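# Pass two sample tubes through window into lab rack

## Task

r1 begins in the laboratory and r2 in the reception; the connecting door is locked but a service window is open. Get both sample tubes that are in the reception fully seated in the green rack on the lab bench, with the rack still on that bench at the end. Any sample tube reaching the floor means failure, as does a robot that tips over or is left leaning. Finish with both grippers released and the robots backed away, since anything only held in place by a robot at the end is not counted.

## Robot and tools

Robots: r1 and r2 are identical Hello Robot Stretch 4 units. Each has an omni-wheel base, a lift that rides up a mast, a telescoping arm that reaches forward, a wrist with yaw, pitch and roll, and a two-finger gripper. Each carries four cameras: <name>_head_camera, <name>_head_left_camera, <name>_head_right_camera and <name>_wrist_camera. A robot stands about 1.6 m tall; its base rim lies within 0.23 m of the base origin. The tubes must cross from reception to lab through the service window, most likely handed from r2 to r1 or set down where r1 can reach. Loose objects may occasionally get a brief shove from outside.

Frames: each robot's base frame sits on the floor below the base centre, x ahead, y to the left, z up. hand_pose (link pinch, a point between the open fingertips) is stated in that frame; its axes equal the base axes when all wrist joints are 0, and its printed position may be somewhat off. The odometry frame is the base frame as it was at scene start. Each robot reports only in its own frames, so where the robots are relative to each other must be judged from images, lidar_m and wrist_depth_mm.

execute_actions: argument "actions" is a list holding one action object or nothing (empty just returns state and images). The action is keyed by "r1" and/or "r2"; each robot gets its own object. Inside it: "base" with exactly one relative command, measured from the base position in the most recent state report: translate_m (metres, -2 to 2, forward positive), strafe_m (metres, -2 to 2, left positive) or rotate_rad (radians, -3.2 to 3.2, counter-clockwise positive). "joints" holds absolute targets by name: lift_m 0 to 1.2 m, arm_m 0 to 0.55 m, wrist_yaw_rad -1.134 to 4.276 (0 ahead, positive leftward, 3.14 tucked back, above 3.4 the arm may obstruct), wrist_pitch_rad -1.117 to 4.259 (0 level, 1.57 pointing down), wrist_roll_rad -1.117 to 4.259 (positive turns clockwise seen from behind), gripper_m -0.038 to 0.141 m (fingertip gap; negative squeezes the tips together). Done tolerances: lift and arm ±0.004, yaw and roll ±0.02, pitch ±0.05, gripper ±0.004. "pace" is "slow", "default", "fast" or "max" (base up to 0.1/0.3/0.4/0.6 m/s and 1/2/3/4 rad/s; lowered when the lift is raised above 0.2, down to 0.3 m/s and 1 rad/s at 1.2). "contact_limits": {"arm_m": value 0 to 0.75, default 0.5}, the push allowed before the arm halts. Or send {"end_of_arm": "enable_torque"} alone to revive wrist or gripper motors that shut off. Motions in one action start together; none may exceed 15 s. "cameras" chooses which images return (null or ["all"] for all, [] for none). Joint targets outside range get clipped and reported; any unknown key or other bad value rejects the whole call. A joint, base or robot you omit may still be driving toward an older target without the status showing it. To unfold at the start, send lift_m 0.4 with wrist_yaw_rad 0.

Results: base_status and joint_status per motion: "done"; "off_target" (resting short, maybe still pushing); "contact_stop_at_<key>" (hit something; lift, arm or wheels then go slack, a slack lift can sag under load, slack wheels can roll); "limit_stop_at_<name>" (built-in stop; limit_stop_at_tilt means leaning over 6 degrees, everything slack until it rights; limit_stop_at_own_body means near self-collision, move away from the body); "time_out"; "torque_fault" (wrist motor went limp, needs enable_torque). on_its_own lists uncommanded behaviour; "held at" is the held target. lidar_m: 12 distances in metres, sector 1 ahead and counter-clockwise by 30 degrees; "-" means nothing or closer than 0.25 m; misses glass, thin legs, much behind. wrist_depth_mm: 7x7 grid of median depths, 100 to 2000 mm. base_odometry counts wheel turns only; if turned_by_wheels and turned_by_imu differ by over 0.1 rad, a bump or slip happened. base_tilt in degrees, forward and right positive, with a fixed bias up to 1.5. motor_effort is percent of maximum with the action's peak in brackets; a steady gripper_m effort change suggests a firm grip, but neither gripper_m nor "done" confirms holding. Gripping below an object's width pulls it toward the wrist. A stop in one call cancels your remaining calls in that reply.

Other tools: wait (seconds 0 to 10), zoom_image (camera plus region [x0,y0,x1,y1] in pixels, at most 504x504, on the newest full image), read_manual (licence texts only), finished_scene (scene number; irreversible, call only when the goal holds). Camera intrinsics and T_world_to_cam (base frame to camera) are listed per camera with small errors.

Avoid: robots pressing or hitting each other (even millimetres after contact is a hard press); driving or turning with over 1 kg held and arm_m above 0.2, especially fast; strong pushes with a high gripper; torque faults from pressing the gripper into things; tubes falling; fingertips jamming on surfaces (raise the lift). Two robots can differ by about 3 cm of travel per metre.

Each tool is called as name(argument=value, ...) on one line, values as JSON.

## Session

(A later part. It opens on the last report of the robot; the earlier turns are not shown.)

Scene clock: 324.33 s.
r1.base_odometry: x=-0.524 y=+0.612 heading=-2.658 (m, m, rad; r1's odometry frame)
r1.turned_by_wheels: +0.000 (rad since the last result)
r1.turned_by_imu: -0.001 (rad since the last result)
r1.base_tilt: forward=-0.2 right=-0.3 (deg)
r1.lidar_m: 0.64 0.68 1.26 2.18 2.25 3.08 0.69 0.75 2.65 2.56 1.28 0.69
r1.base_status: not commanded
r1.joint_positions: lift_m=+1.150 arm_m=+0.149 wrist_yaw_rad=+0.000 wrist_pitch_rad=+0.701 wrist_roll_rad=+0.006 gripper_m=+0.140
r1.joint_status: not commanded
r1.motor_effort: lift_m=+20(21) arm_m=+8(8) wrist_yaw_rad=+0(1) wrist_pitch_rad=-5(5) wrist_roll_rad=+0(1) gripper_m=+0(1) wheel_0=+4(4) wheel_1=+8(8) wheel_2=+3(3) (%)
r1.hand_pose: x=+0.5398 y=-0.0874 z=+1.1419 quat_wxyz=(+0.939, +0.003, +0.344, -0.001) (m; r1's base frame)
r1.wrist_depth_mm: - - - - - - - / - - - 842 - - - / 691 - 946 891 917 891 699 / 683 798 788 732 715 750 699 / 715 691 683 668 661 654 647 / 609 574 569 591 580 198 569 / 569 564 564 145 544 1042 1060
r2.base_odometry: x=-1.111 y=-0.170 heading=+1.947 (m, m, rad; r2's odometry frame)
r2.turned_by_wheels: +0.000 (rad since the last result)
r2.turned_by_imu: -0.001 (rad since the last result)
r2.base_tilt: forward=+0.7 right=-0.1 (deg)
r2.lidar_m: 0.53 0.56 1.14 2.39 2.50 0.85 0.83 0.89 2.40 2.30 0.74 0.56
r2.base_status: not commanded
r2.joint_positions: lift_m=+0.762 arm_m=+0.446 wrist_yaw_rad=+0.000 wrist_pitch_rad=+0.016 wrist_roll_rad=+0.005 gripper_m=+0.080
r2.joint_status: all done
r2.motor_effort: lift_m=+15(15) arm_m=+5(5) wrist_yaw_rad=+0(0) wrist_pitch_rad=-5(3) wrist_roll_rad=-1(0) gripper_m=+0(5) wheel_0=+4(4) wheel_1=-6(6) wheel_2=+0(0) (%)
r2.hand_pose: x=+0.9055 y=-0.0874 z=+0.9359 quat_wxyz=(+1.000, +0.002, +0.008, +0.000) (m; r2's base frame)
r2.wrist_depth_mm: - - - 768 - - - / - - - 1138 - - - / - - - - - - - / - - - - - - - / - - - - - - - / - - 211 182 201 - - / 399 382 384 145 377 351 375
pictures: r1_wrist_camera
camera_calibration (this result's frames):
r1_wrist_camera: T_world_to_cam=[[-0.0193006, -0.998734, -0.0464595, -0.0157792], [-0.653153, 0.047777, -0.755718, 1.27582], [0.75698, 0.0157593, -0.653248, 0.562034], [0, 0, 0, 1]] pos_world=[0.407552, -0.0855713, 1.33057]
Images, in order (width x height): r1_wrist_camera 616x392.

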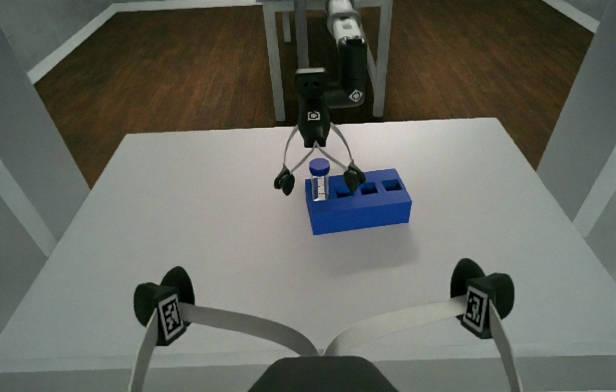

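Seated. Retract r2, prep r1.

execute_actions(actions=[{"r2":{"joints":{"arm_m":0.0},"base":{"translate_m":-0.3}},"r1":{"joints":{"arm_m":0.0,"wrist_pitch_rad":0,"gripper_m":0.06}}}], cameras=[])

execute_actions(actions=[{"r1":{"joints":{"lift_m":0.85}}}], cameras=[])

execute_actions(actions=[{"r1":{"base":{"translate_m":0.2},"pace":"slow"}}], cameras=[])

execute_actions(actions=[{"r1":{"joints":{"lift_m":0.737,"arm_m":0.15},"pace":"slow"}}], cameras=["r1_wrist_camera","r1_head_camera"])

Scene clock: 330.23 s.
r1.base_odometry: x=-0.524 y=+0.612 heading=-2.658 (m, m, rad; r1's odometry frame)
r1.turned_by_wheels: +0.000 (rad since the last result)
r1.turned_by_imu: -0.001 (rad since the last result)
r1.base_tilt: forward=-0.2 right=-0.2 (deg)
r1.lidar_m: 0.65 0.68 1.22 2.18 2.27 3.12 0.70 0.74 2.61 2.56 1.26 0.66
r1.base_status: not commanded
r1.joint_positions: lift_m=+1.150 arm_m=+0.003 wrist_yaw_rad=+0.000 wrist_pitch_rad=+0.003 wrist_roll_rad=+0.006 gripper_m=+0.060
r1.joint_status: all done
joint sent to its limit — the command would take r1.arm_m past its lower limit, so that joint was sent only as far as its limit.
r1.motor_effort: lift_m=+20(20) arm_m=-9(10) wrist_yaw_rad=+1(1) wrist_pitch_rad=-9(14) wrist_roll_rad=+1(2) gripper_m=-2(3) wheel_0=+3(3) wheel_1=+8(8) wheel_2=+2(3) (%)
r1.hand_pose: x=+0.4628 y=-0.0874 z=+1.3273 quat_wxyz=(+1.000, +0.003, +0.001, +0.000) (m; r1's base frame)
r1.wrist_depth_mm: 668 661 661 661 654 647 647 / 661 707 732 759 778 976 676 / 691 - - - - - 699 / 683 - - - - - 707 / 683 - - - - - 707 / 676 - 207 - 196 - 715 / 683 - - 143 - - 723
r2.base_odometry: x=-1.001 y=-0.449 heading=+1.947 (m, m, rad; r2's odometry frame)
r2.turned_by_wheels: -0.001 (rad since the last result)
r2.turned_by_imu: -0.001 (rad since the last result)
r2.base_tilt: forward=+0.8 right=-0.1 (deg)
r2.lidar_m: 0.81 0.86 1.56 2.39 2.50 0.54 0.54 0.55 2.35 2.30 1.47 0.84
r2.base_status: done
r2.joint_positions: lift_m=+0.762 arm_m=+0.001 wrist_yaw_rad=+0.000 wrist_pitch_rad=+0.016 wrist_roll_rad=+0.005 gripper_m=+0.080
r2.joint_status: all done
r2.motor_effort: lift_m=+15(15) arm_m=-5(4) wrist_yaw_rad=+0(1) wrist_pitch_rad=-4(8) wrist_roll_rad=+0(1) gripper_m=-1(0) wheel_0=-3(7) wheel_1=-3(8) wheel_2=+0(12) (%)
r2.hand_pose: x=+0.4602 y=-0.0875 z=+0.9359 quat_wxyz=(+1.000, +0.002, +0.008, +0.000) (m; r2's base frame)
r2.wrist_depth_mm: 854 878 - - - - 798 / 854 891 - - - - 809 / 866 878 - - - - 798 / 866 878 - - - - 798 / 866 891 - 991 1182 917 798 / 842 668 212 654 201 609 603 / 842 842 842 145 820 820 809
pictures: none
No camera images: the call's "cameras" was empty. Leave "cameras" out to get every camera's image.

Scene clock: 332.53 s.
r1.base_odometry: x=-0.524 y=+0.612 heading=-2.658 (m, m, rad; r1's odometry frame)
r1.turned_by_wheels: +0.000 (rad since the last result)
r1.turned_by_imu: -0.001 (rad since the last result)
r1.base_tilt: forward=-0.1 right=-0.4 (deg)
r1.lidar_m: 0.64 0.67 1.23 2.16 2.27 3.08 0.70 0.75 2.64 2.56 1.26 0.67
r1.base_status: not commanded
r1.joint_positions: lift_m=+0.850 arm_m=+0.003 wrist_yaw_rad=+0.000 wrist_pitch_rad=+0.003 wrist_roll_rad=+0.006 gripper_m=+0.060
r1.joint_status: all done
r1.motor_effort: lift_m=+17(17) arm_m=-9(9) wrist_yaw_rad=+1(2) wrist_pitch_rad=-9(9) wrist_roll_rad=-2(0) gripper_m=-4(5) wheel_0=+4(4) wheel_1=+8(8) wheel_2=+2(3) (%)
r1.hand_pose: x=+0.4628 y=-0.0874 z=+1.0276 quat_wxyz=(+1.000, +0.003, +0.001, +0.000) (m; r1's base frame)
r1.wrist_depth_mm: 699 - - - - - 683 / 699 - - - - - 691 / 691 - - - - - 699 / 691 - - - - - 699 / 683 - - - - - 707 / 676 931 207 866 196 831 699 / 627 615 569 143 585 539 569
r2.base_odometry: x=-1.001 y=-0.449 heading=+1.947 (m, m, rad; r2's odometry frame)
r2.turned_by_wheels: +0.000 (rad since the last result)
r2.turned_by_imu: -0.001 (rad since the last result)
r2.base_tilt: forward=+0.9 right=+0.0 (deg)
r2.lidar_m: 0.81 0.87 1.56 2.40 2.53 0.54 0.52 0.55 2.36 2.27 1.46 0.85
r2.base_status: not commanded
r2.joint_positions: lift_m=+0.762 arm_m=+0.001 wrist_yaw_rad=+0.000 wrist_pitch_rad=+0.016 wrist_roll_rad=+0.005 gripper_m=+0.080
r2.joint_status: not commanded
r2.motor_effort: lift_m=+16(15) arm_m=-5(4) wrist_yaw_rad=+0(0) wrist_pitch_rad=-6(6) wrist_roll_rad=+0(3) gripper_m=+0(3) wheel_0=-3(3) wheel_1=-3(3) wheel_2=+0(1) (%)
r2.hand_pose: x=+0.4602 y=-0.0875 z=+0.9359 quat_wxyz=(+1.000, +0.002, +0.008, +0.000) (m; r2's base frame)
r2.wrist_depth_mm: 866 878 - - - - 809 / 854 891 - - - - 809 / 866 891 - - - - 809 / 866 891 - - - - 809 / 878 866 - 991 1160 946 788 / 878 676 213 668 201 615 597 / 854 842 842 145 820 809 798
pictures: none
No camera images: the call's "cameras" was empty. Leave "cameras" out to get every camera's image.

Scene clock: 335.80 s.
r1.base_odometry: x=-0.701 y=+0.519 heading=-2.657 (m, m, rad; r1's odometry frame)
r1.turned_by_wheels: +0.001 (rad since the last result)
r1.turned_by_imu: -0.001 (rad since the last result)
r1.base_tilt: forward=+0.0 right=-0.3 (deg)
r1.lidar_m: 0.44 0.47 0.93 2.16 2.28 3.09 0.90 0.95 2.64 2.57 0.67 0.46
r1.base_status: done
r1.joint_positions: lift_m=+0.850 arm_m=+0.003 wrist_yaw_rad=+0.000 wrist_pitch_rad=+0.003 wrist_roll_rad=+0.006 gripper_m=+0.060
r1.joint_status: not commanded
r1.motor_effort: lift_m=+17(17) arm_m=-8(9) wrist_yaw_rad=+1(1) wrist_pitch_rad=-10(9) wrist_roll_rad=+1(3) gripper_m=-2(1) wheel_0=+3(8) wheel_1=+8(10) wheel_2=-3(8) (%)
r1.hand_pose: x=+0.4628 y=-0.0874 z=+1.0276 quat_wxyz=(+1.000, +0.003, +0.001, +0.000) (m; r1's base frame)
r1.wrist_depth_mm: - - - - - - - / - - - - - - - / - - - - - - - / - - - - - - - / - - - - - - - / - - 207 1708 196 - - / 627 615 569 143 469 512 564
r2.base_odometry: x=-1.001 y=-0.449 heading=+1.947 (m, m, rad; r2's odometry frame)
r2.turned_by_wheels: +0.000 (rad since the last result)
r2.turned_by_imu: -0.001 (rad since the last result)
r2.base_tilt: forward=+0.8 right=-0.1 (deg)
r2.lidar_m: 0.82 0.85 1.57 2.41 2.51 0.55 0.54 0.56 2.38 2.29 1.47 0.88
r2.base_status: not commanded
r2.joint_positions: lift_m=+0.762 arm_m=+0.001 wrist_yaw_rad=+0.000 wrist_pitch_rad=+0.016 wrist_roll_rad=+0.005 gripper_m=+0.080
r2.joint_status: not commanded
r2.motor_effort: lift_m=+15(16) arm_m=-4(5) wrist_yaw_rad=+0(0) wrist_pitch_rad=-5(6) wrist_roll_rad=+1(1) gripper_m=-4(5) wheel_0=-3(3) wheel_1=-3(3) wheel_2=-1(0) (%)
r2.hand_pose: x=+0.4602 y=-0.0875 z=+0.9359 quat_wxyz=(+1.000, +0.002, +0.008, +0.000) (m; r2's base frame)
r2.wrist_depth_mm: 842 878 - - - - 820 / 866 878 - - - - 809 / 854 878 - - - - 809 / 866 878 - - - - 809 / 854 866 - 1008 1160 931 809 / 866 661 211 654 200 609 597 / 854 842 854 145 820 820 809
pictures: none
No camera images: the call's "cameras" was empty. Leave "cameras" out to get every camera's image.

Scene clock: 338.57 s.
r1.base_odometry: x=-0.701 y=+0.519 heading=-2.657 (m, m, rad; r1's odometry frame)
r1.turned_by_wheels: +0.000 (rad since the last result)
r1.turned_by_imu: -0.001 (rad since the last result)
r1.base_tilt: forward=+0.0 right=-0.3 (deg)
r1.lidar_m: 0.44 0.47 0.97 2.16 2.27 3.10 0.90 0.96 2.64 2.56 0.65 0.49
r1.base_status: not commanded
r1.joint_positions: lift_m=+0.737 arm_m=+0.148 wrist_yaw_rad=+0.000 wrist_pitch_rad=+0.003 wrist_roll_rad=+0.006 gripper_m=+0.060
r1.joint_status: all done
r1.motor_effort: lift_m=+16(13) arm_m=+9(6) wrist_yaw_rad=+1(1) wrist_pitch_rad=-9(9) wrist_roll_rad=+1(1) gripper_m=-3(4) wheel_0=+4(4) wheel_1=+8(7) wheel_2=-3(3) (%)
r1.hand_pose: x=+0.6078 y=-0.0874 z=+0.9147 quat_wxyz=(+1.000, +0.003, +0.001, +0.000) (m; r1's base frame)
r1.wrist_depth_mm: - - - 1708 - - - / - - - - - - - / - - - - - - - / - - - - - - - / - - - - - - - / 544 525 207 355 196 322 462 / 359 351 325 143 310 309 325
r2.base_odometry: x=-1.001 y=-0.449 heading=+1.947 (m, m, rad; r2's odometry frame)
r2.turned_by_wheels: +0.000 (rad since the last result)
r2.turned_by_imu: -0.001 (rad since the last result)
r2.base_tilt: forward=+0.8 right=-0.1 (deg)
r2.lidar_m: 0.81 0.87 1.55 2.39 2.53 0.54 0.53 0.55 2.37 2.29 1.48 0.86
r2.base_status: not commanded
r2.joint_positions: lift_m=+0.762 arm_m=+0.001 wrist_yaw_rad=+0.000 wrist_pitch_rad=+0.016 wrist_roll_rad=+0.005 gripper_m=+0.080
r2.joint_status: not commanded
r2.motor_effort: lift_m=+15(16) arm_m=-5(5) wrist_yaw_rad=+0(0) wrist_pitch_rad=-5(5) wrist_roll_rad=+1(3) gripper_m=-3(2) wheel_0=-3(3) wheel_1=-3(3) wheel_2=+0(0) (%)
r2.hand_pose: x=+0.4602 y=-0.0875 z=+0.9359 quat_wxyz=(+1.000, +0.002, +0.008, +0.000) (m; r2's base frame)
r2.wrist_depth_mm: 842 878 - - - - 809 / 878 878 - - - - 831 / 866 891 - - - - 809 / 866 891 - - - - 788 / 866 878 - 991 1160 931 809 / 866 668 212 654 201 609 603 / 854 842 842 146 809 809 798
pictures: r1_head_camera, r1_wrist_camera
camera_calibration (this result's frames):
r1_wrist_camera: T_world_to_cam=[[0.0150154, -0.998733, -0.0480311, -0.0444731], [-0.013973, 0.0478223, -0.998758, 0.98227], [0.99979, 0.0156679, -0.0132372, -0.370897], [0, 0, 0, 1]] pos_world=[0.385212, -0.08558, 0.974004]
Images, in order (width x height): r1_head_camera 420x560, r1_wrist_camera 616x392.

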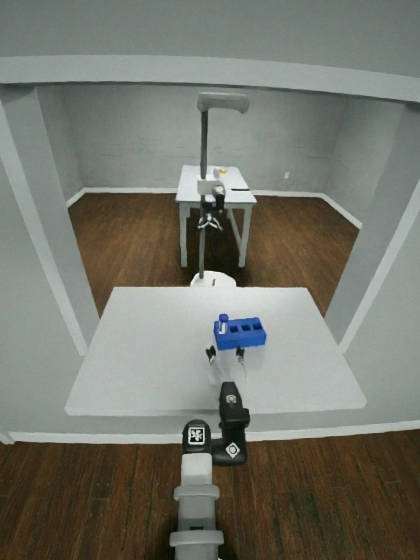

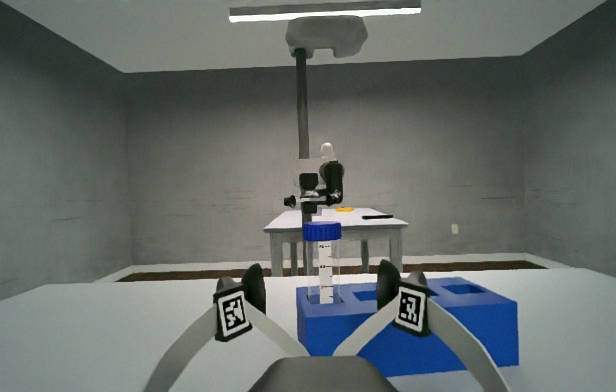

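execute_actions(actions=[{"r1":{"joints":{"arm_m":0.293},"pace":"slow"}}], cameras=["r1_wrist_camera"])

Scene clock: 343.07 s.
r1.base_odometry: x=-0.701 y=+0.519 heading=-2.657 (m, m, rad; r1's odometry frame)
r1.turned_by_wheels: +0.000 (rad since the last result)
r1.turned_by_imu: -0.001 (rad since the last result)
r1.base_tilt: forward=-0.2 right=-0.4 (deg)
r1.lidar_m: 0.44 0.48 0.96 2.17 2.27 3.09 0.90 0.96 2.62 2.54 0.67 0.47
r1.base_status: not commanded
r1.joint_positions: lift_m=+0.737 arm_m=+0.291 wrist_yaw_rad=+0.000 wrist_pitch_rad=+0.003 wrist_roll_rad=+0.006 gripper_m=+0.060
r1.joint_status: all done
r1.motor_effort: lift_m=+16(16) arm_m=+9(10) wrist_yaw_rad=+1(2) wrist_pitch_rad=-9(9) wrist_roll_rad=+1(0) gripper_m=-3(3) wheel_0=+4(4) wheel_1=+7(7) wheel_2=-3(3) (%)
r1.hand_pose: x=+0.7509 y=-0.0874 z=+0.9147 quat_wxyz=(+1.000, +0.003, +0.001, +0.000) (m; r1's base frame)
r1.wrist_depth_mm: - - - 1430 - - - / - - - - - - - / - - - - - - - / - - - - - - - / - - - 1921 - - - / - 521 207 452 196 469 462 / 357 351 325 143 230 202 236
r2.base_odometry: x=-1.001 y=-0.449 heading=+1.947 (m, m, rad; r2's odometry frame)
r2.turned_by_wheels: +0.000 (rad since the last result)
r2.turned_by_imu: -0.001 (rad since the last result)
r2.base_tilt: forward=+0.9 right=-0.2 (deg)
r2.lidar_m: 0.81 0.86 1.54 2.40 2.52 0.54 0.52 0.55 2.37 2.30 1.47 0.84
r2.base_status: not commanded
r2.joint_positions: lift_m=+0.762 arm_m=+0.001 wrist_yaw_rad=+0.000 wrist_pitch_rad=+0.016 wrist_roll_rad=+0.005 gripper_m=+0.080
r2.joint_status: not commanded
r2.motor_effort: lift_m=+15(16) arm_m=-5(5) wrist_yaw_rad=+1(0) wrist_pitch_rad=-4(6) wrist_roll_rad=+1(1) gripper_m=-2(5) wheel_0=-3(3) wheel_1=-3(3) wheel_2=+0(0) (%)
r2.hand_pose: x=+0.4602 y=-0.0875 z=+0.9359 quat_wxyz=(+1.000, +0.002, +0.008, +0.000) (m; r2's base frame)
r2.wrist_depth_mm: 854 891 - - - - 798 / 866 891 - - - - 809 / 854 904 - - - - 809 / 878 891 - - - - 820 / 854 878 - 891 1160 931 809 / 854 661 212 661 200 609 603 / 866 854 842 145 820 820 809
pictures: r1_wrist_camera
camera_calibration (this result's frames):
r1_wrist_camera: T_world_to_cam=[[0.0150155, -0.998733, -0.0480314, -0.0466201], [-0.013972, 0.0478226, -0.998758, 0.984267], [0.99979, 0.0156679, -0.0132362, -0.513871], [0, 0, 0, 1]] pos_world=[0.528215, -0.08558, 0.974004]
Images, in order (width x height): r1_wrist_camera 616x392.

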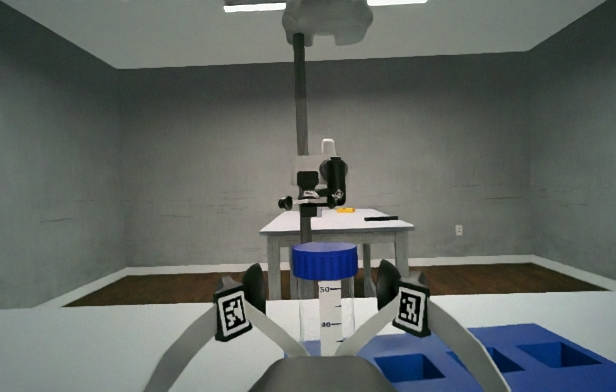

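execute_actions(actions=[{"r1":{"joints":{"gripper_m":0.008},"pace":"slow"}}], cameras=[])

execute_actions(actions=[{"r1":{"joints":{"lift_m":0.86},"pace":"slow"}}], cameras=["r1_wrist_camera"])

execute_actions(actions=[{"r1":{"joints":{"arm_m":0.0},"base":{"translate_m":-0.3},"pace":"slow"}}], cameras=[])

execute_actions(actions=[{"r1":{"base":{"rotate_rad":3.14},"pace":"slow"}}], cameras=[])

execute_actions(actions=[{"r1":{"base":{"strafe_m":-0.6}}}], cameras=["r1_wrist_camera"])

Scene clock: 349.43 s.
r1.base_odometry: x=-0.701 y=+0.519 heading=-2.657 (m, m, rad; r1's odometry frame)
r1.turned_by_wheels: +0.000 (rad since the last result)
r1.turned_by_imu: -0.001 (rad since the last result)
r1.base_tilt: forward=-0.2 right=-0.4 (deg)
r1.lidar_m: 0.44 0.48 0.95 2.17 2.27 3.07 0.89 0.95 2.64 2.55 0.66 0.47
r1.base_status: not commanded
r1.joint_positions: lift_m=+0.737 arm_m=+0.291 wrist_yaw_rad=+0.000 wrist_pitch_rad=+0.003 wrist_roll_rad=+0.006 gripper_m=+0.008
r1.joint_status: all done
r1.motor_effort: lift_m=+16(16) arm_m=+9(9) wrist_yaw_rad=+1(1) wrist_pitch_rad=-9(10) wrist_roll_rad=+0(2) gripper_m=-9(10) wheel_0=+4(4) wheel_1=+7(8) wheel_2=-3(3) (%)
r1.hand_pose: x=+0.7509 y=-0.0874 z=+0.9147 quat_wxyz=(+1.000, +0.003, +0.001, +0.000) (m; r1's base frame)
r1.wrist_depth_mm: - - - 1397 - - - / - - - - - - - / - - - - - - - / - - - - - - - / - - - 1921 - - - / - 521 433 202 191 469 462 / 357 349 322 137 226 193 230
r2.base_odometry: x=-1.001 y=-0.449 heading=+1.947 (m, m, rad; r2's odometry frame)
r2.turned_by_wheels: +0.000 (rad since the last result)
r2.turned_by_imu: -0.001 (rad since the last result)
r2.base_tilt: forward=+1.0 right=+0.0 (deg)
r2.lidar_m: 0.82 0.88 1.56 2.41 2.52 0.55 0.51 0.55 2.38 2.30 1.47 0.85
r2.base_status: not commanded
r2.joint_positions: lift_m=+0.762 arm_m=+0.001 wrist_yaw_rad=+0.000 wrist_pitch_rad=+0.016 wrist_roll_rad=+0.005 gripper_m=+0.080
r2.joint_status: not commanded
r2.motor_effort: lift_m=+15(15) arm_m=-5(4) wrist_yaw_rad=+0(0) wrist_pitch_rad=-7(6) wrist_roll_rad=+0(1) gripper_m=-3(3) wheel_0=-3(3) wheel_1=-3(3) wheel_2=+0(0) (%)
r2.hand_pose: x=+0.4602 y=-0.0875 z=+0.9359 quat_wxyz=(+1.000, +0.002, +0.008, +0.000) (m; r2's base frame)
r2.wrist_depth_mm: 854 878 - - - - 809 / 866 891 - - - - 809 / 878 878 - - - - 809 / 854 878 - - - - 809 / 866 878 - 891 1138 917 809 / 866 668 212 668 200 615 609 / 866 842 831 145 831 831 809
pictures: none
No camera images: the call's "cameras" was empty. Leave "cameras" out to get every camera's image.

Scene clock: 351.30 s.
r1.base_odometry: x=-0.701 y=+0.519 heading=-2.657 (m, m, rad; r1's odometry frame)
r1.turned_by_wheels: +0.000 (rad since the last result)
r1.turned_by_imu: +0.000 (rad since the last result)
r1.base_tilt: forward=+0.0 right=-0.3 (deg)
r1.lidar_m: 0.45 0.47 0.96 2.17 2.26 3.10 0.90 0.95 2.65 2.55 0.63 0.48
r1.base_status: not commanded
r1.joint_positions: lift_m=+0.860 arm_m=+0.291 wrist_yaw_rad=+0.000 wrist_pitch_rad=+0.003 wrist_roll_rad=+0.006 gripper_m=+0.008
r1.joint_status: all done
r1.motor_effort: lift_m=+22(20) arm_m=+8(8) wrist_yaw_rad=+1(1) wrist_pitch_rad=-9(10) wrist_roll_rad=-1(1) gripper_m=-11(10) wheel_0=+4(4) wheel_1=+7(7) wheel_2=-3(4) (%)
r1.hand_pose: x=+0.7509 y=-0.0874 z=+1.0372 quat_wxyz=(+1.000, +0.003, +0.001, +0.000) (m; r1's base frame)
r1.wrist_depth_mm: - - - - - - - / - - - - - - - / - - - - - - - / - - - 1464 - - - / - - - 1078 - - - / - - - 202 191 - - / - - - 137 - 521 -
r2.base_odometry: x=-1.001 y=-0.449 heading=+1.947 (m, m, rad; r2's odometry frame)
r2.turned_by_wheels: +0.000 (rad since the last result)
r2.turned_by_imu: +0.000 (rad since the last result)
r2.base_tilt: forward=+0.9 right=+0.0 (deg)
r2.lidar_m: 0.81 0.87 1.55 2.40 2.54 0.55 0.51 0.55 2.35 2.29 1.48 0.86
r2.base_status: not commanded
r2.joint_positions: lift_m=+0.762 arm_m=+0.001 wrist_yaw_rad=+0.000 wrist_pitch_rad=+0.016 wrist_roll_rad=+0.005 gripper_m=+0.080
r2.joint_status: not commanded
r2.motor_effort: lift_m=+15(16) arm_m=-5(5) wrist_yaw_rad=+0(0) wrist_pitch_rad=-6(6) wrist_roll_rad=-1(1) gripper_m=-1(2) wheel_0=-3(3) wheel_1=-3(3) wheel_2=+0(0) (%)
r2.hand_pose: x=+0.4602 y=-0.0875 z=+0.9359 quat_wxyz=(+1.000, +0.002, +0.008, +0.000) (m; r2's base frame)
r2.wrist_depth_mm: 866 866 - - - - 809 / 854 878 - - - - 809 / 878 878 - - - - 809 / 878 878 - - - - 820 / 866 878 - 991 1138 931 809 / 866 668 211 647 201 615 603 / 866 854 831 145 809 809 798
pictures: r1_wrist_camera
camera_calibration (this result's frames):
r1_wrist_camera: T_world_to_cam=[[0.0150161, -0.998733, -0.0480313, -0.0407359], [-0.0139662, 0.0478225, -0.998758, 1.10664], [0.99979, 0.0156682, -0.0132304, -0.512274], [0, 0, 0, 1]] pos_world=[0.528234, -0.08558, 1.09653]
Images, in order (width x height): r1_wrist_camera 616x392.

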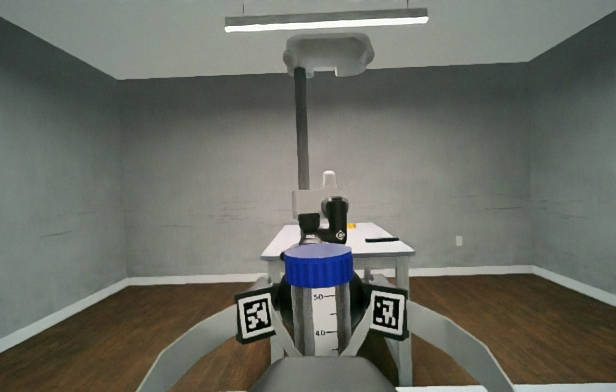

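Scene clock: 355.60 s.
r1.base_odometry: x=-0.436 y=+0.658 heading=-2.658 (m, m, rad; r1's odometry frame)
r1.turned_by_wheels: -0.001 (rad since the last result)
r1.turned_by_imu: +0.000 (rad since the last result)
r1.base_tilt: forward=-0.2 right=-0.5 (deg)
r1.lidar_m: 0.74 0.78 1.36 2.17 2.24 0.66 0.61 0.62 2.61 2.52 1.40 0.79
r1.base_status: done
r1.joint_positions: lift_m=+0.860 arm_m=+0.003 wrist_yaw_rad=+0.000 wrist_pitch_rad=+0.003 wrist_roll_rad=+0.006 gripper_m=+0.008
r1.joint_status: all done
joint sent to its limit — the command would take r1.arm_m past its lower limit, so that joint was sent only as far as its limit.
r1.motor_effort: lift_m=+22(22) arm_m=-9(9) wrist_yaw_rad=+1(1) wrist_pitch_rad=-9(9) wrist_roll_rad=+2(2) gripper_m=-9(8) wheel_0=-4(8) wheel_1=-8(10) wheel_2=+3(8) (%)
r1.hand_pose: x=+0.4628 y=-0.0874 z=+1.0372 quat_wxyz=(+1.000, +0.003, +0.001, +0.000) (m; r1's base frame)
r1.wrist_depth_mm: 768 - - - - - 741 / 768 - - - - - 750 / 778 - - - - - 750 / 778 - - - - - 750 / 778 - - - - - 750 / 778 866 788 202 191 866 759 / 699 634 585 137 603 535 585
r2.base_odometry: x=-1.001 y=-0.449 heading=+1.947 (m, m, rad; r2's odometry frame)
r2.turned_by_wheels: +0.000 (rad since the last result)
r2.turned_by_imu: -0.001 (rad since the last result)
r2.base_tilt: forward=+0.9 right=+0.0 (deg)
r2.lidar_m: 0.82 0.85 1.54 2.40 2.53 0.55 0.52 0.56 2.37 2.27 1.46 0.87
r2.base_status: not commanded
r2.joint_positions: lift_m=+0.762 arm_m=+0.001 wrist_yaw_rad=+0.000 wrist_pitch_rad=+0.016 wrist_roll_rad=+0.005 gripper_m=+0.080
r2.joint_status: not commanded
r2.motor_effort: lift_m=+15(16) arm_m=-5(4) wrist_yaw_rad=+0(0) wrist_pitch_rad=-4(4) wrist_roll_rad=-2(1) gripper_m=-4(2) wheel_0=-3(3) wheel_1=-3(3) wheel_2=+0(0) (%)
r2.hand_pose: x=+0.4602 y=-0.0875 z=+0.9359 quat_wxyz=(+1.000, +0.002, +0.008, +0.000) (m; r2's base frame)
r2.wrist_depth_mm: 866 891 - - - - 809 / 854 891 - - - - 820 / 854 891 - - - - 809 / 854 878 - - - - 798 / 842 878 - 991 1182 946 798 / 866 668 212 661 200 615 603 / 866 854 831 145 831 820 820
pictures: none
No camera images: the call's "cameras" was empty. Leave "cameras" out to get every camera's image.

Scene clock: 360.03 s.
r1.base_odometry: x=-0.436 y=+0.658 heading=+0.481 (m, m, rad; r1's odometry frame)
r1.turned_by_wheels: +3.139 (rad since the last result)
r1.turned_by_imu: +3.111 (rad since the last result)
r1.base_tilt: forward=-0.1 right=-0.4 (deg)
r1.lidar_m: 0.61 0.65 2.63 2.55 1.41 0.77 0.74 0.77 1.40 2.18 2.27 0.66
r1.base_status: done
r1.joint_positions: lift_m=+0.860 arm_m=+0.003 wrist_yaw_rad=+0.000 wrist_pitch_rad=+0.003 wrist_roll_rad=+0.006 gripper_m=+0.008
r1.joint_status: not commanded
r1.motor_effort: lift_m=+22(22) arm_m=-9(9) wrist_yaw_rad=+1(1) wrist_pitch_rad=-8(9) wrist_roll_rad=+0(2) gripper_m=-8(9) wheel_0=-3(12) wheel_1=-8(11) wheel_2=-5(8) (%)
r1.hand_pose: x=+0.4628 y=-0.0874 z=+1.0372 quat_wxyz=(+1.000, +0.003, +0.001, +0.000) (m; r1's base frame)
r1.wrist_depth_mm: - - - - - - - / - - - - - - - / - - - - - - - / - - - - - - - / - - - 1756 - - - / - 1160 960 202 191 - - / 798 768 707 137 - - -
r2.base_odometry: x=-1.001 y=-0.449 heading=+1.947 (m, m, rad; r2's odometry frame)
r2.turned_by_wheels: +0.000 (rad since the last result)
r2.turned_by_imu: -0.001 (rad since the last result)
r2.base_tilt: forward=+0.7 right=-0.2 (deg)
r2.lidar_m: 0.81 0.88 1.54 2.40 2.50 0.55 0.53 0.54 2.38 2.28 1.46 0.87
r2.base_status: not commanded
r2.joint_positions: lift_m=+0.762 arm_m=+0.001 wrist_yaw_rad=+0.000 wrist_pitch_rad=+0.016 wrist_roll_rad=+0.005 gripper_m=+0.080
r2.joint_status: not commanded
r2.motor_effort: lift_m=+16(15) arm_m=-4(4) wrist_yaw_rad=+0(0) wrist_pitch_rad=-6(6) wrist_roll_rad=-1(1) gripper_m=-1(3) wheel_0=-3(3) wheel_1=-3(3) wheel_2=+0(0) (%)
r2.hand_pose: x=+0.4602 y=-0.0875 z=+0.9359 quat_wxyz=(+1.000, +0.002, +0.008, +0.000) (m; r2's base frame)
r2.wrist_depth_mm: 866 878 - - - - 820 / 866 891 - - - - 798 / 866 891 - - - - 820 / 842 904 - - - - 809 / 866 891 - 991 1160 931 820 / 842 668 213 654 200 615 603 / 866 842 854 145 831 809 809
pictures: none
No camera images: the call's "cameras" was empty. Leave "cameras" out to get every camera's image.

Scene clock: 363.37 s.
r1.base_odometry: x=-0.158 y=+0.126 heading=+0.481 (m, m, rad; r1's odometry frame)
r1.turned_by_wheels: +0.000 (rad since the last result)
r1.turned_by_imu: -0.003 (rad since the last result)
r1.base_tilt: forward=-0.1 right=-0.4 (deg)
r1.lidar_m: 1.65 0.73 0.86 3.12 1.05 0.78 0.87 1.02 1.37 1.55 1.62 2.25
r1.base_status: done
r1.joint_positions: lift_m=+0.860 arm_m=+0.003 wrist_yaw_rad=+0.000 wrist_pitch_rad=+0.003 wrist_roll_rad=+0.006 gripper_m=+0.008
r1.joint_status: not commanded
r1.motor_effort: lift_m=+21(22) arm_m=-9(9) wrist_yaw_rad=+1(1) wrist_pitch_rad=-9(9) wrist_roll_rad=+0(1) gripper_m=-10(9) wheel_0=+3(13) wheel_1=-5(16) wheel_2=+0(4) (%)
r1.hand_pose: x=+0.4628 y=-0.0874 z=+1.0373 quat_wxyz=(+1.000, +0.003, +0.001, +0.000) (m; r1's base frame)
r1.wrist_depth_mm: - - - - - - - / - - - - - - - / - - - - - - - / - - - - - - - / - - - - - - - / 1098 1281 1430 202 191 - - / 820 - - 137 - - -
r2.base_odometry: x=-1.001 y=-0.449 heading=+1.947 (m, m, rad; r2's odometry frame)
r2.turned_by_wheels: +0.000 (rad since the last result)
r2.turned_by_imu: -0.001 (rad since the last result)
r2.base_tilt: forward=+0.8 right=+0.0 (deg)
r2.lidar_m: 0.81 0.86 1.52 2.39 2.50 0.55 0.53 0.56 2.38 2.30 1.48 0.83
r2.base_status: not commanded
r2.joint_positions: lift_m=+0.762 arm_m=+0.001 wrist_yaw_rad=+0.000 wrist_pitch_rad=+0.016 wrist_roll_rad=+0.005 gripper_m=+0.080
r2.joint_status: not commanded
r2.motor_effort: lift_m=+15(15) arm_m=-4(5) wrist_yaw_rad=+0(0) wrist_pitch_rad=-6(6) wrist_roll_rad=+0(0) gripper_m=-3(0) wheel_0=-3(3) wheel_1=-3(3) wheel_2=+0(0) (%)
r2.hand_pose: x=+0.4602 y=-0.0875 z=+0.9359 quat_wxyz=(+1.000, +0.002, +0.008, +0.000) (m; r2's base frame)
r2.wrist_depth_mm: 866 878 - - - - 809 / 866 878 - - - 1708 809 / 854 878 - - - 1756 809 / 866 891 - - - 1983 809 / 854 878 - 991 1182 960 820 / 866 676 211 661 200 609 597 / 878 854 842 145 820 809 798
pictures: r1_wrist_camera
camera_calibration (this result's frames):
r1_wrist_camera: T_world_to_cam=[[0.01506, -0.998732, -0.0480335, -0.0364123], [-0.0139681, 0.0478242, -0.998758, 1.10268], [0.999789, 0.0157123, -0.0132301, -0.224272], [0, 0, 0, 1]] pos_world=[0.240175, -0.0855772, 1.0966]
Images, in order (width x height): r1_wrist_camera 616x392.

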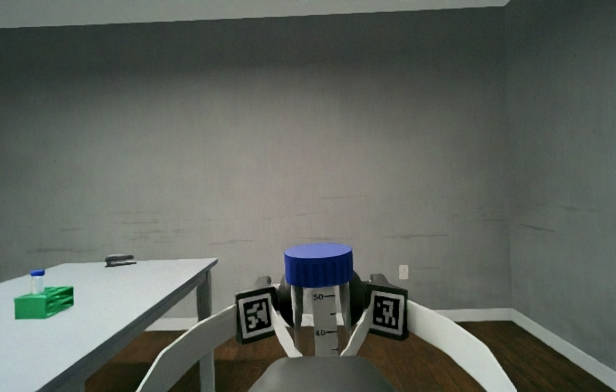

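execute_actions(actions=[{"r1":{"base":{"translate_m":1.512}}}], cameras=[])

execute_actions(actions=[{"r1":{"base":{"rotate_rad":1.57},"joints":{"wrist_yaw_rad":0.8},"pace":"slow"}}], cameras=[])

execute_actions(actions=[{"r1":{"joints":{"arm_m":0.273,"lift_m":0.77},"pace":"slow"}}], cameras=["r1_head_camera"])

zoom_image(camera="r1_head_camera", region=[100,290,240,400])

Scene clock: 376.90 s.
r1.base_odometry: x=+1.182 y=+0.827 heading=+0.482 (m, m, rad; r1's odometry frame)
r1.turned_by_wheels: +0.001 (rad since the last result)
r1.turned_by_imu: -0.008 (rad since the last result)
r1.base_tilt: forward=-0.1 right=-0.4 (deg)
r1.lidar_m: 1.79 0.59 0.43 0.39 0.42 0.59 2.49 2.28 1.62 1.56 1.62 1.91
r1.base_status: done
r1.joint_positions: lift_m=+0.860 arm_m=+0.003 wrist_yaw_rad=+0.000 wrist_pitch_rad=+0.003 wrist_roll_rad=+0.006 gripper_m=+0.008
r1.joint_status: not commanded
r1.motor_effort: lift_m=+21(21) arm_m=-8(8) wrist_yaw_rad=+1(1) wrist_pitch_rad=-8(9) wrist_roll_rad=-1(2) gripper_m=-8(8) wheel_0=+4(8) wheel_1=+8(12) wheel_2=-1(11) (%)
r1.hand_pose: x=+0.4628 y=-0.0874 z=+1.0373 quat_wxyz=(+1.000, +0.003, +0.001, +0.000) (m; r1's base frame)
r1.wrist_depth_mm: 1576 1618 1576 1576 1576 1576 1537 / 1576 1618 1576 1576 1576 1576 1537 / 1576 1618 1576 1618 1576 1618 1576 / 1618 1618 1618 1576 1618 1576 1576 / 1618 1618 1618 1618 1618 1618 1618 / 1618 1661 1618 202 190 1661 1618 / 1618 1618 1576 137 1618 1576 1618
r2.base_odometry: x=-1.001 y=-0.449 heading=+1.947 (m, m, rad; r2's odometry frame)
r2.turned_by_wheels: +0.000 (rad since the last result)
r2.turned_by_imu: -0.003 (rad since the last result)
r2.base_tilt: forward=+0.9 right=+0.1 (deg)
r2.lidar_m: 0.82 0.89 1.54 2.40 2.50 0.54 0.53 0.56 2.39 2.30 1.47 0.85
r2.base_status: not commanded
r2.joint_positions: lift_m=+0.762 arm_m=+0.001 wrist_yaw_rad=+0.000 wrist_pitch_rad=+0.016 wrist_roll_rad=+0.005 gripper_m=+0.080
r2.joint_status: not commanded
r2.motor_effort: lift_m=+15(16) arm_m=-5(5) wrist_yaw_rad=+0(1) wrist_pitch_rad=-6(6) wrist_roll_rad=-1(0) gripper_m=-3(2) wheel_0=-3(3) wheel_1=-3(3) wheel_2=+0(0) (%)
r2.hand_pose: x=+0.4602 y=-0.0875 z=+0.9359 quat_wxyz=(+1.000, +0.002, +0.008, +0.000) (m; r2's base frame)
r2.wrist_depth_mm: 866 878 - - - - 809 / 866 891 - - - - 820 / 854 891 - - - - 809 / 866 891 - - - - 820 / 854 878 - 976 1138 960 820 / 866 668 212 661 201 615 603 / 866 854 842 145 809 820 809
pictures: none
No camera images: the call's "cameras" was empty. Leave "cameras" out to get every camera's image.

Scene clock: 379.77 s.
r1.base_odometry: x=+1.182 y=+0.827 heading=+2.051 (m, m, rad; r1's odometry frame)
r1.turned_by_wheels: +1.569 (rad since the last result)
r1.turned_by_imu: +1.555 (rad since the last result)
r1.base_tilt: forward=-0.1 right=-0.3 (deg)
r1.lidar_m: 0.39 0.41 0.58 2.28 2.28 1.64 1.55 1.63 1.88 1.78 0.59 0.40
r1.base_status: done
r1.joint_positions: lift_m=+0.860 arm_m=+0.003 wrist_yaw_rad=+0.800 wrist_pitch_rad=+0.003 wrist_roll_rad=+0.006 gripper_m=+0.008
r1.joint_status: all done
r1.motor_effort: lift_m=+21(21) arm_m=-8(8) wrist_yaw_rad=+2(5) wrist_pitch_rad=-9(9) wrist_roll_rad=+2(1) gripper_m=-8(8) wheel_0=-3(8) wheel_1=-7(13) wheel_2=-4(7) (%)
r1.hand_pose: x=+0.4380 y=+0.1460 z=+1.0373 quat_wxyz=(+0.921, +0.002, +0.002, +0.389) (m; r1's base frame)
r1.wrist_depth_mm: - - - - - - - / - - - - - - - / - - - - - - - / - - - - - - - / - - - - - - - / - - - 202 191 - - / - 778 715 137 732 439 707
r2.base_odometry: x=-1.001 y=-0.449 heading=+1.947 (m, m, rad; r2's odometry frame)
r2.turned_by_wheels: +0.000 (rad since the last result)
r2.turned_by_imu: -0.001 (rad since the last result)
r2.base_tilt: forward=+0.7 right=-0.1 (deg)
r2.lidar_m: 0.81 0.86 1.56 2.39 2.52 0.56 0.53 0.57 2.36 2.29 1.45 0.85
r2.base_status: not commanded
r2.joint_positions: lift_m=+0.762 arm_m=+0.001 wrist_yaw_rad=+0.000 wrist_pitch_rad=+0.016 wrist_roll_rad=+0.005 gripper_m=+0.080
r2.joint_status: not commanded
r2.motor_effort: lift_m=+15(15) arm_m=-5(4) wrist_yaw_rad=+0(0) wrist_pitch_rad=-6(5) wrist_roll_rad=-1(0) gripper_m=-2(2) wheel_0=-3(3) wheel_1=-3(3) wheel_2=+0(0) (%)
r2.hand_pose: x=+0.4602 y=-0.0875 z=+0.9359 quat_wxyz=(+1.000, +0.002, +0.008, +0.000) (m; r2's base frame)
r2.wrist_depth_mm: 866 878 - - - - 798 / 854 878 - - - - 809 / 866 878 - - - - 798 / 854 891 - - - - 809 / 866 866 - 991 1160 931 798 / 866 661 212 668 200 615 597 / 842 854 842 145 809 809 809
pictures: none
No camera images: the call's "cameras" was empty. Leave "cameras" out to get every camera's image.

Scene clock: 383.77 s.
r1.base_odometry: x=+1.182 y=+0.827 heading=+2.051 (m, m, rad; r1's odometry frame)
r1.turned_by_wheels: +0.000 (rad since the last result)
r1.turned_by_imu: -0.001 (rad since the last result)
r1.base_tilt: forward=+0.0 right=-0.4 (deg)
r1.lidar_m: 0.39 0.41 0.57 2.27 2.26 1.63 1.56 1.61 1.90 1.79 0.60 0.43
r1.base_status: not commanded
r1.joint_positions: lift_m=+0.770 arm_m=+0.271 wrist_yaw_rad=+0.800 wrist_pitch_rad=+0.003 wrist_roll_rad=+0.006 gripper_m=+0.008
r1.joint_status: all done
r1.motor_effort: lift_m=+16(25) arm_m=+8(8) wrist_yaw_rad=+2(2) wrist_pitch_rad=-9(8) wrist_roll_rad=+0(1) gripper_m=-10(9) wheel_0=-4(4) wheel_1=-7(7) wheel_2=-4(4) (%)
r1.hand_pose: x=+0.7061 y=+0.1460 z=+0.9477 quat_wxyz=(+0.921, +0.002, +0.002, +0.389) (m; r1's base frame)
r1.wrist_depth_mm: - - - - - - - / - - - - - - - / - - - - - - - / - - - - - - - / - - - - - - - / - 854 699 202 191 - - / 580 564 517 137 530 462 517
r2.base_odometry: x=-1.001 y=-0.449 heading=+1.947 (m, m, rad; r2's odometry frame)
r2.turned_by_wheels: +0.000 (rad since the last result)
r2.turned_by_imu: -0.001 (rad since the last result)
r2.base_tilt: forward=+0.7 right=-0.1 (deg)
r2.lidar_m: 0.81 0.88 1.53 2.39 2.51 0.56 0.53 0.55 2.36 2.26 1.48 0.85
r2.base_status: not commanded
r2.joint_positions: lift_m=+0.762 arm_m=+0.001 wrist_yaw_rad=+0.000 wrist_pitch_rad=+0.016 wrist_roll_rad=+0.005 gripper_m=+0.080
r2.joint_status: not commanded
r2.motor_effort: lift_m=+15(15) arm_m=-5(5) wrist_yaw_rad=+0(1) wrist_pitch_rad=-6(5) wrist_roll_rad=-2(0) gripper_m=-7(5) wheel_0=-3(3) wheel_1=-3(3) wheel_2=+0(0) (%)
r2.hand_pose: x=+0.4602 y=-0.0875 z=+0.9359 quat_wxyz=(+1.000, +0.002, +0.008, +0.000) (m; r2's base frame)
r2.wrist_depth_mm: 854 878 - - - - 809 / 842 904 - - - - 809 / 854 878 - - - - 809 / 866 878 - - - - 798 / 854 878 - 991 1205 931 809 / 866 676 212 668 201 609 597 / 878 842 831 145 831 809 809
pictures: r1_head_camera
Images, in order (width x height): r1_head_camera 420x560.

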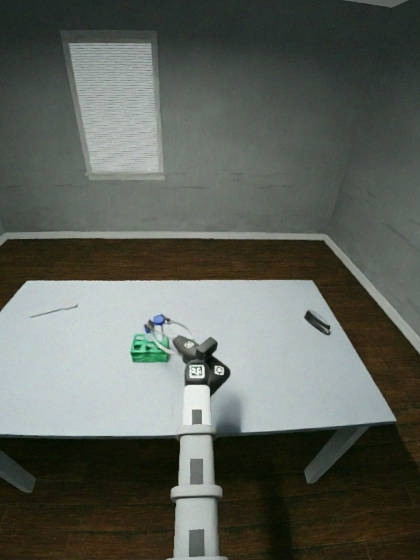

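Region (100, 290, 240, 400) of r1_head_camera's 420x560 image, scaled by 3.600, with more detail than that image has; it fills the top 396 rows of this view, and the rest is white.

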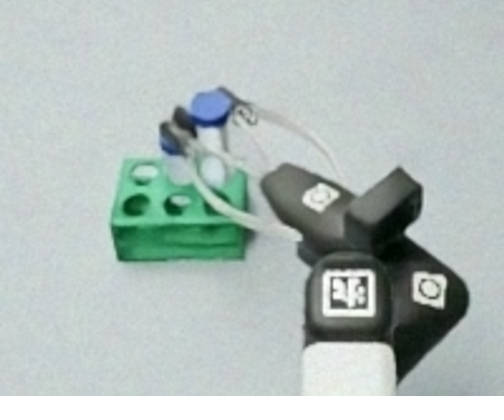

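execute_actions(actions=[{"r1":{"joints":{"lift_m":0.725},"pace":"slow"}}], cameras=["r1_head_camera"])

zoom_image(camera="r1_head_camera", region=[120,300,200,370])

Scene clock: 390.03 s.
r1.base_odometry: x=+1.182 y=+0.827 heading=+2.051 (m, m, rad; r1's odometry frame)
r1.turned_by_wheels: +0.000 (rad since the last result)
r1.turned_by_imu: -0.001 (rad since the last result)
r1.base_tilt: forward=-0.2 right=-0.3 (deg)
r1.lidar_m: 0.41 0.42 0.58 2.29 2.26 1.61 1.55 1.63 1.89 1.78 0.61 0.43
r1.base_status: not commanded
r1.joint_positions: lift_m=+0.725 arm_m=+0.271 wrist_yaw_rad=+0.800 wrist_pitch_rad=+0.003 wrist_roll_rad=+0.006 gripper_m=+0.008
r1.joint_status: all done
r1.motor_effort: lift_m=+16(16) arm_m=+9(8) wrist_yaw_rad=+2(2) wrist_pitch_rad=-9(9) wrist_roll_rad=-1(1) gripper_m=-11(11) wheel_0=-3(4) wheel_1=-7(7) wheel_2=-5(4) (%)
r1.hand_pose: x=+0.7061 y=+0.1460 z=+0.9027 quat_wxyz=(+0.921, +0.002, +0.002, +0.389) (m; r1's base frame)
r1.wrist_depth_mm: - - - - - - - / - - - - - - - / - - - - - - - / - - - - - - - / - - - - - - - / 715 691 569 202 191 615 - / 473 462 404 137 433 377 421
r2.base_odometry: x=-1.001 y=-0.449 heading=+1.947 (m, m, rad; r2's odometry frame)
r2.turned_by_wheels: +0.000 (rad since the last result)
r2.turned_by_imu: -0.001 (rad since the last result)
r2.base_tilt: forward=+0.8 right=-0.1 (deg)
r2.lidar_m: 0.81 0.86 1.53 2.38 2.52 0.55 0.52 0.55 2.38 2.29 1.47 0.86
r2.base_status: not commanded
r2.joint_positions: lift_m=+0.762 arm_m=+0.001 wrist_yaw_rad=+0.000 wrist_pitch_rad=+0.016 wrist_roll_rad=+0.005 gripper_m=+0.080
r2.joint_status: not commanded
r2.motor_effort: lift_m=+15(15) arm_m=-5(5) wrist_yaw_rad=+1(1) wrist_pitch_rad=-6(6) wrist_roll_rad=-1(1) gripper_m=+1(4) wheel_0=-3(3) wheel_1=-3(3) wheel_2=+0(0) (%)
r2.hand_pose: x=+0.4602 y=-0.0875 z=+0.9359 quat_wxyz=(+1.000, +0.002, +0.008, +0.000) (m; r2's base frame)
r2.wrist_depth_mm: 866 878 - - - - 809 / 866 891 - - - - 809 / 866 891 - - - - 809 / 854 891 - - - - 820 / 854 866 - 1008 1138 917 798 / 842 661 211 654 201 603 597 / 866 854 820 145 820 809 809
pictures: r1_head_camera
Images, in order (width x height): r1_head_camera 420x560.

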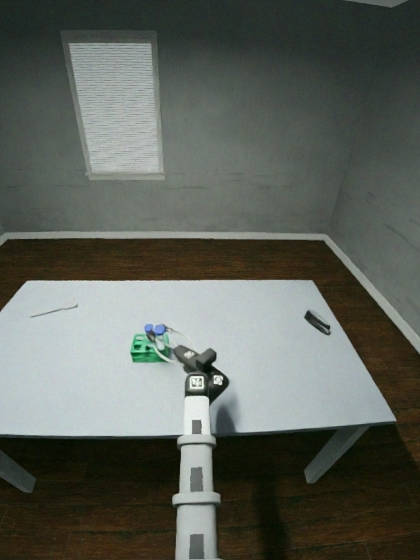

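Region (120, 300, 200, 370) of r1_head_camera's 420x560 image, scaled by 6.300, with more detail than that image has; it fills the top 441 rows of this view, and the rest is white.

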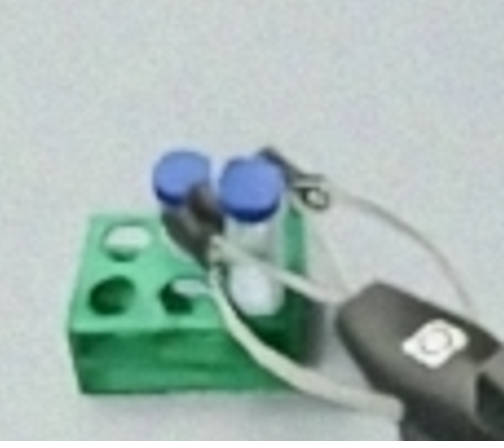

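execute_actions(actions=[{"r1":{"joints":{"lift_m":0.70},"pace":"slow"}}], cameras=["r1_head_camera","r1_wrist_camera"])

zoom_image(camera="r1_head_camera", region=[120,300,200,370])

Scene clock: 393.40 s.
r1.base_odometry: x=+1.182 y=+0.827 heading=+2.051 (m, m, rad; r1's odometry frame)
r1.turned_by_wheels: +0.000 (rad since the last result)
r1.turned_by_imu: -0.001 (rad since the last result)
r1.base_tilt: forward=+0.0 right=-0.4 (deg)
r1.lidar_m: 0.41 0.41 0.60 2.26 2.26 1.63 1.55 1.62 1.89 1.79 0.59 0.43
r1.base_status: not commanded
r1.joint_positions: lift_m=+0.700 arm_m=+0.271 wrist_yaw_rad=+0.800 wrist_pitch_rad=+0.003 wrist_roll_rad=+0.006 gripper_m=+0.008
r1.joint_status: all done
r1.motor_effort: lift_m=+16(15) arm_m=+9(9) wrist_yaw_rad=+2(2) wrist_pitch_rad=-9(8) wrist_roll_rad=+2(1) gripper_m=-10(9) wheel_0=-4(4) wheel_1=-7(7) wheel_2=-4(4) (%)
r1.hand_pose: x=+0.7061 y=+0.1460 z=+0.8777 quat_wxyz=(+0.921, +0.002, +0.002, +0.389) (m; r1's base frame)
r1.wrist_depth_mm: - - - - - - - / - - - - - - - / - - - - - - - / - - - - - - - / - - - 917 - - - / 627 603 500 196 191 539 525 / 413 402 268 138 266 334 368
r2.base_odometry: x=-1.001 y=-0.449 heading=+1.947 (m, m, rad; r2's odometry frame)
r2.turned_by_wheels: +0.000 (rad since the last result)
r2.turned_by_imu: -0.001 (rad since the last result)
r2.base_tilt: forward=+1.0 right=-0.1 (deg)
r2.lidar_m: 0.81 0.88 1.53 2.39 2.52 0.56 0.53 0.56 2.36 2.31 1.45 0.86
r2.base_status: not commanded
r2.joint_positions: lift_m=+0.762 arm_m=+0.001 wrist_yaw_rad=+0.000 wrist_pitch_rad=+0.016 wrist_roll_rad=+0.005 gripper_m=+0.080
r2.joint_status: not commanded
r2.motor_effort: lift_m=+16(15) arm_m=-5(5) wrist_yaw_rad=+0(0) wrist_pitch_rad=-5(6) wrist_roll_rad=-1(2) gripper_m=-6(2) wheel_0=-3(3) wheel_1=-3(3) wheel_2=+0(0) (%)
r2.hand_pose: x=+0.4602 y=-0.0875 z=+0.9359 quat_wxyz=(+1.000, +0.002, +0.008, +0.000) (m; r2's base frame)
r2.wrist_depth_mm: 854 878 - - - - 809 / 854 891 - - - - 798 / 854 878 - - - - 809 / 866 891 - - - - 809 / 854 878 - 1008 1160 931 809 / 854 668 211 654 201 615 603 / 866 854 842 145 820 809 820
pictures: r1_head_camera, r1_wrist_camera
camera_calibration (this result's frames):
r1_wrist_camera: T_world_to_cam=[[0.726749, -0.685222, -0.0480337, -0.362948], [-0.0439597, 0.0233887, -0.998759, 0.960303], [0.685496, 0.727959, -0.0131244, -0.355441], [0, 0, 0, 1]] pos_world=[0.549639, -0.0124141, 0.937013]
Images, in order (width x height): r1_head_camera 420x560, r1_wrist_camera 616x392.

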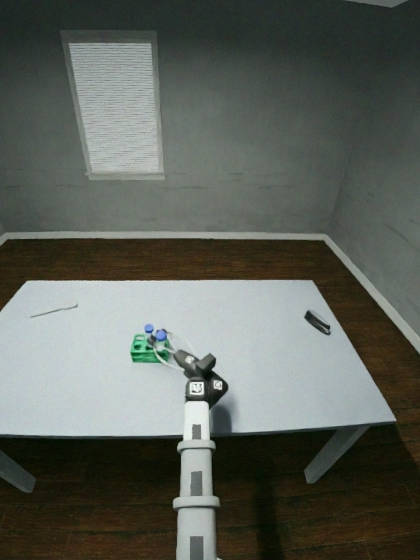

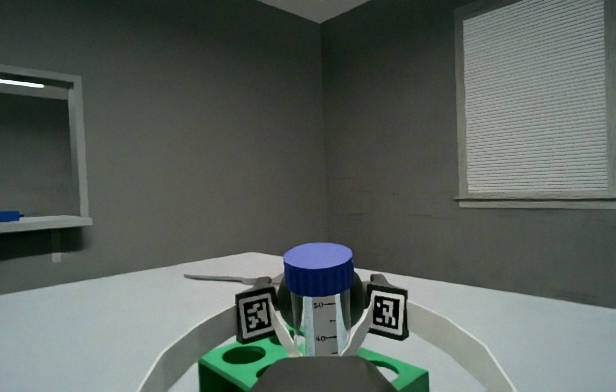

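Region (120, 300, 200, 370) of r1_head_camera's 420x560 image, scaled by 6.300, with more detail than that image has; it fills the top 441 rows of this view, and the rest is white.

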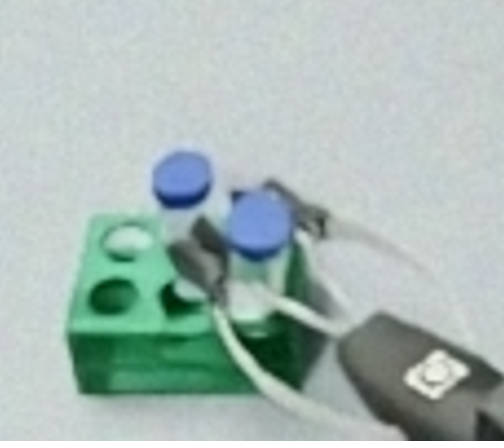

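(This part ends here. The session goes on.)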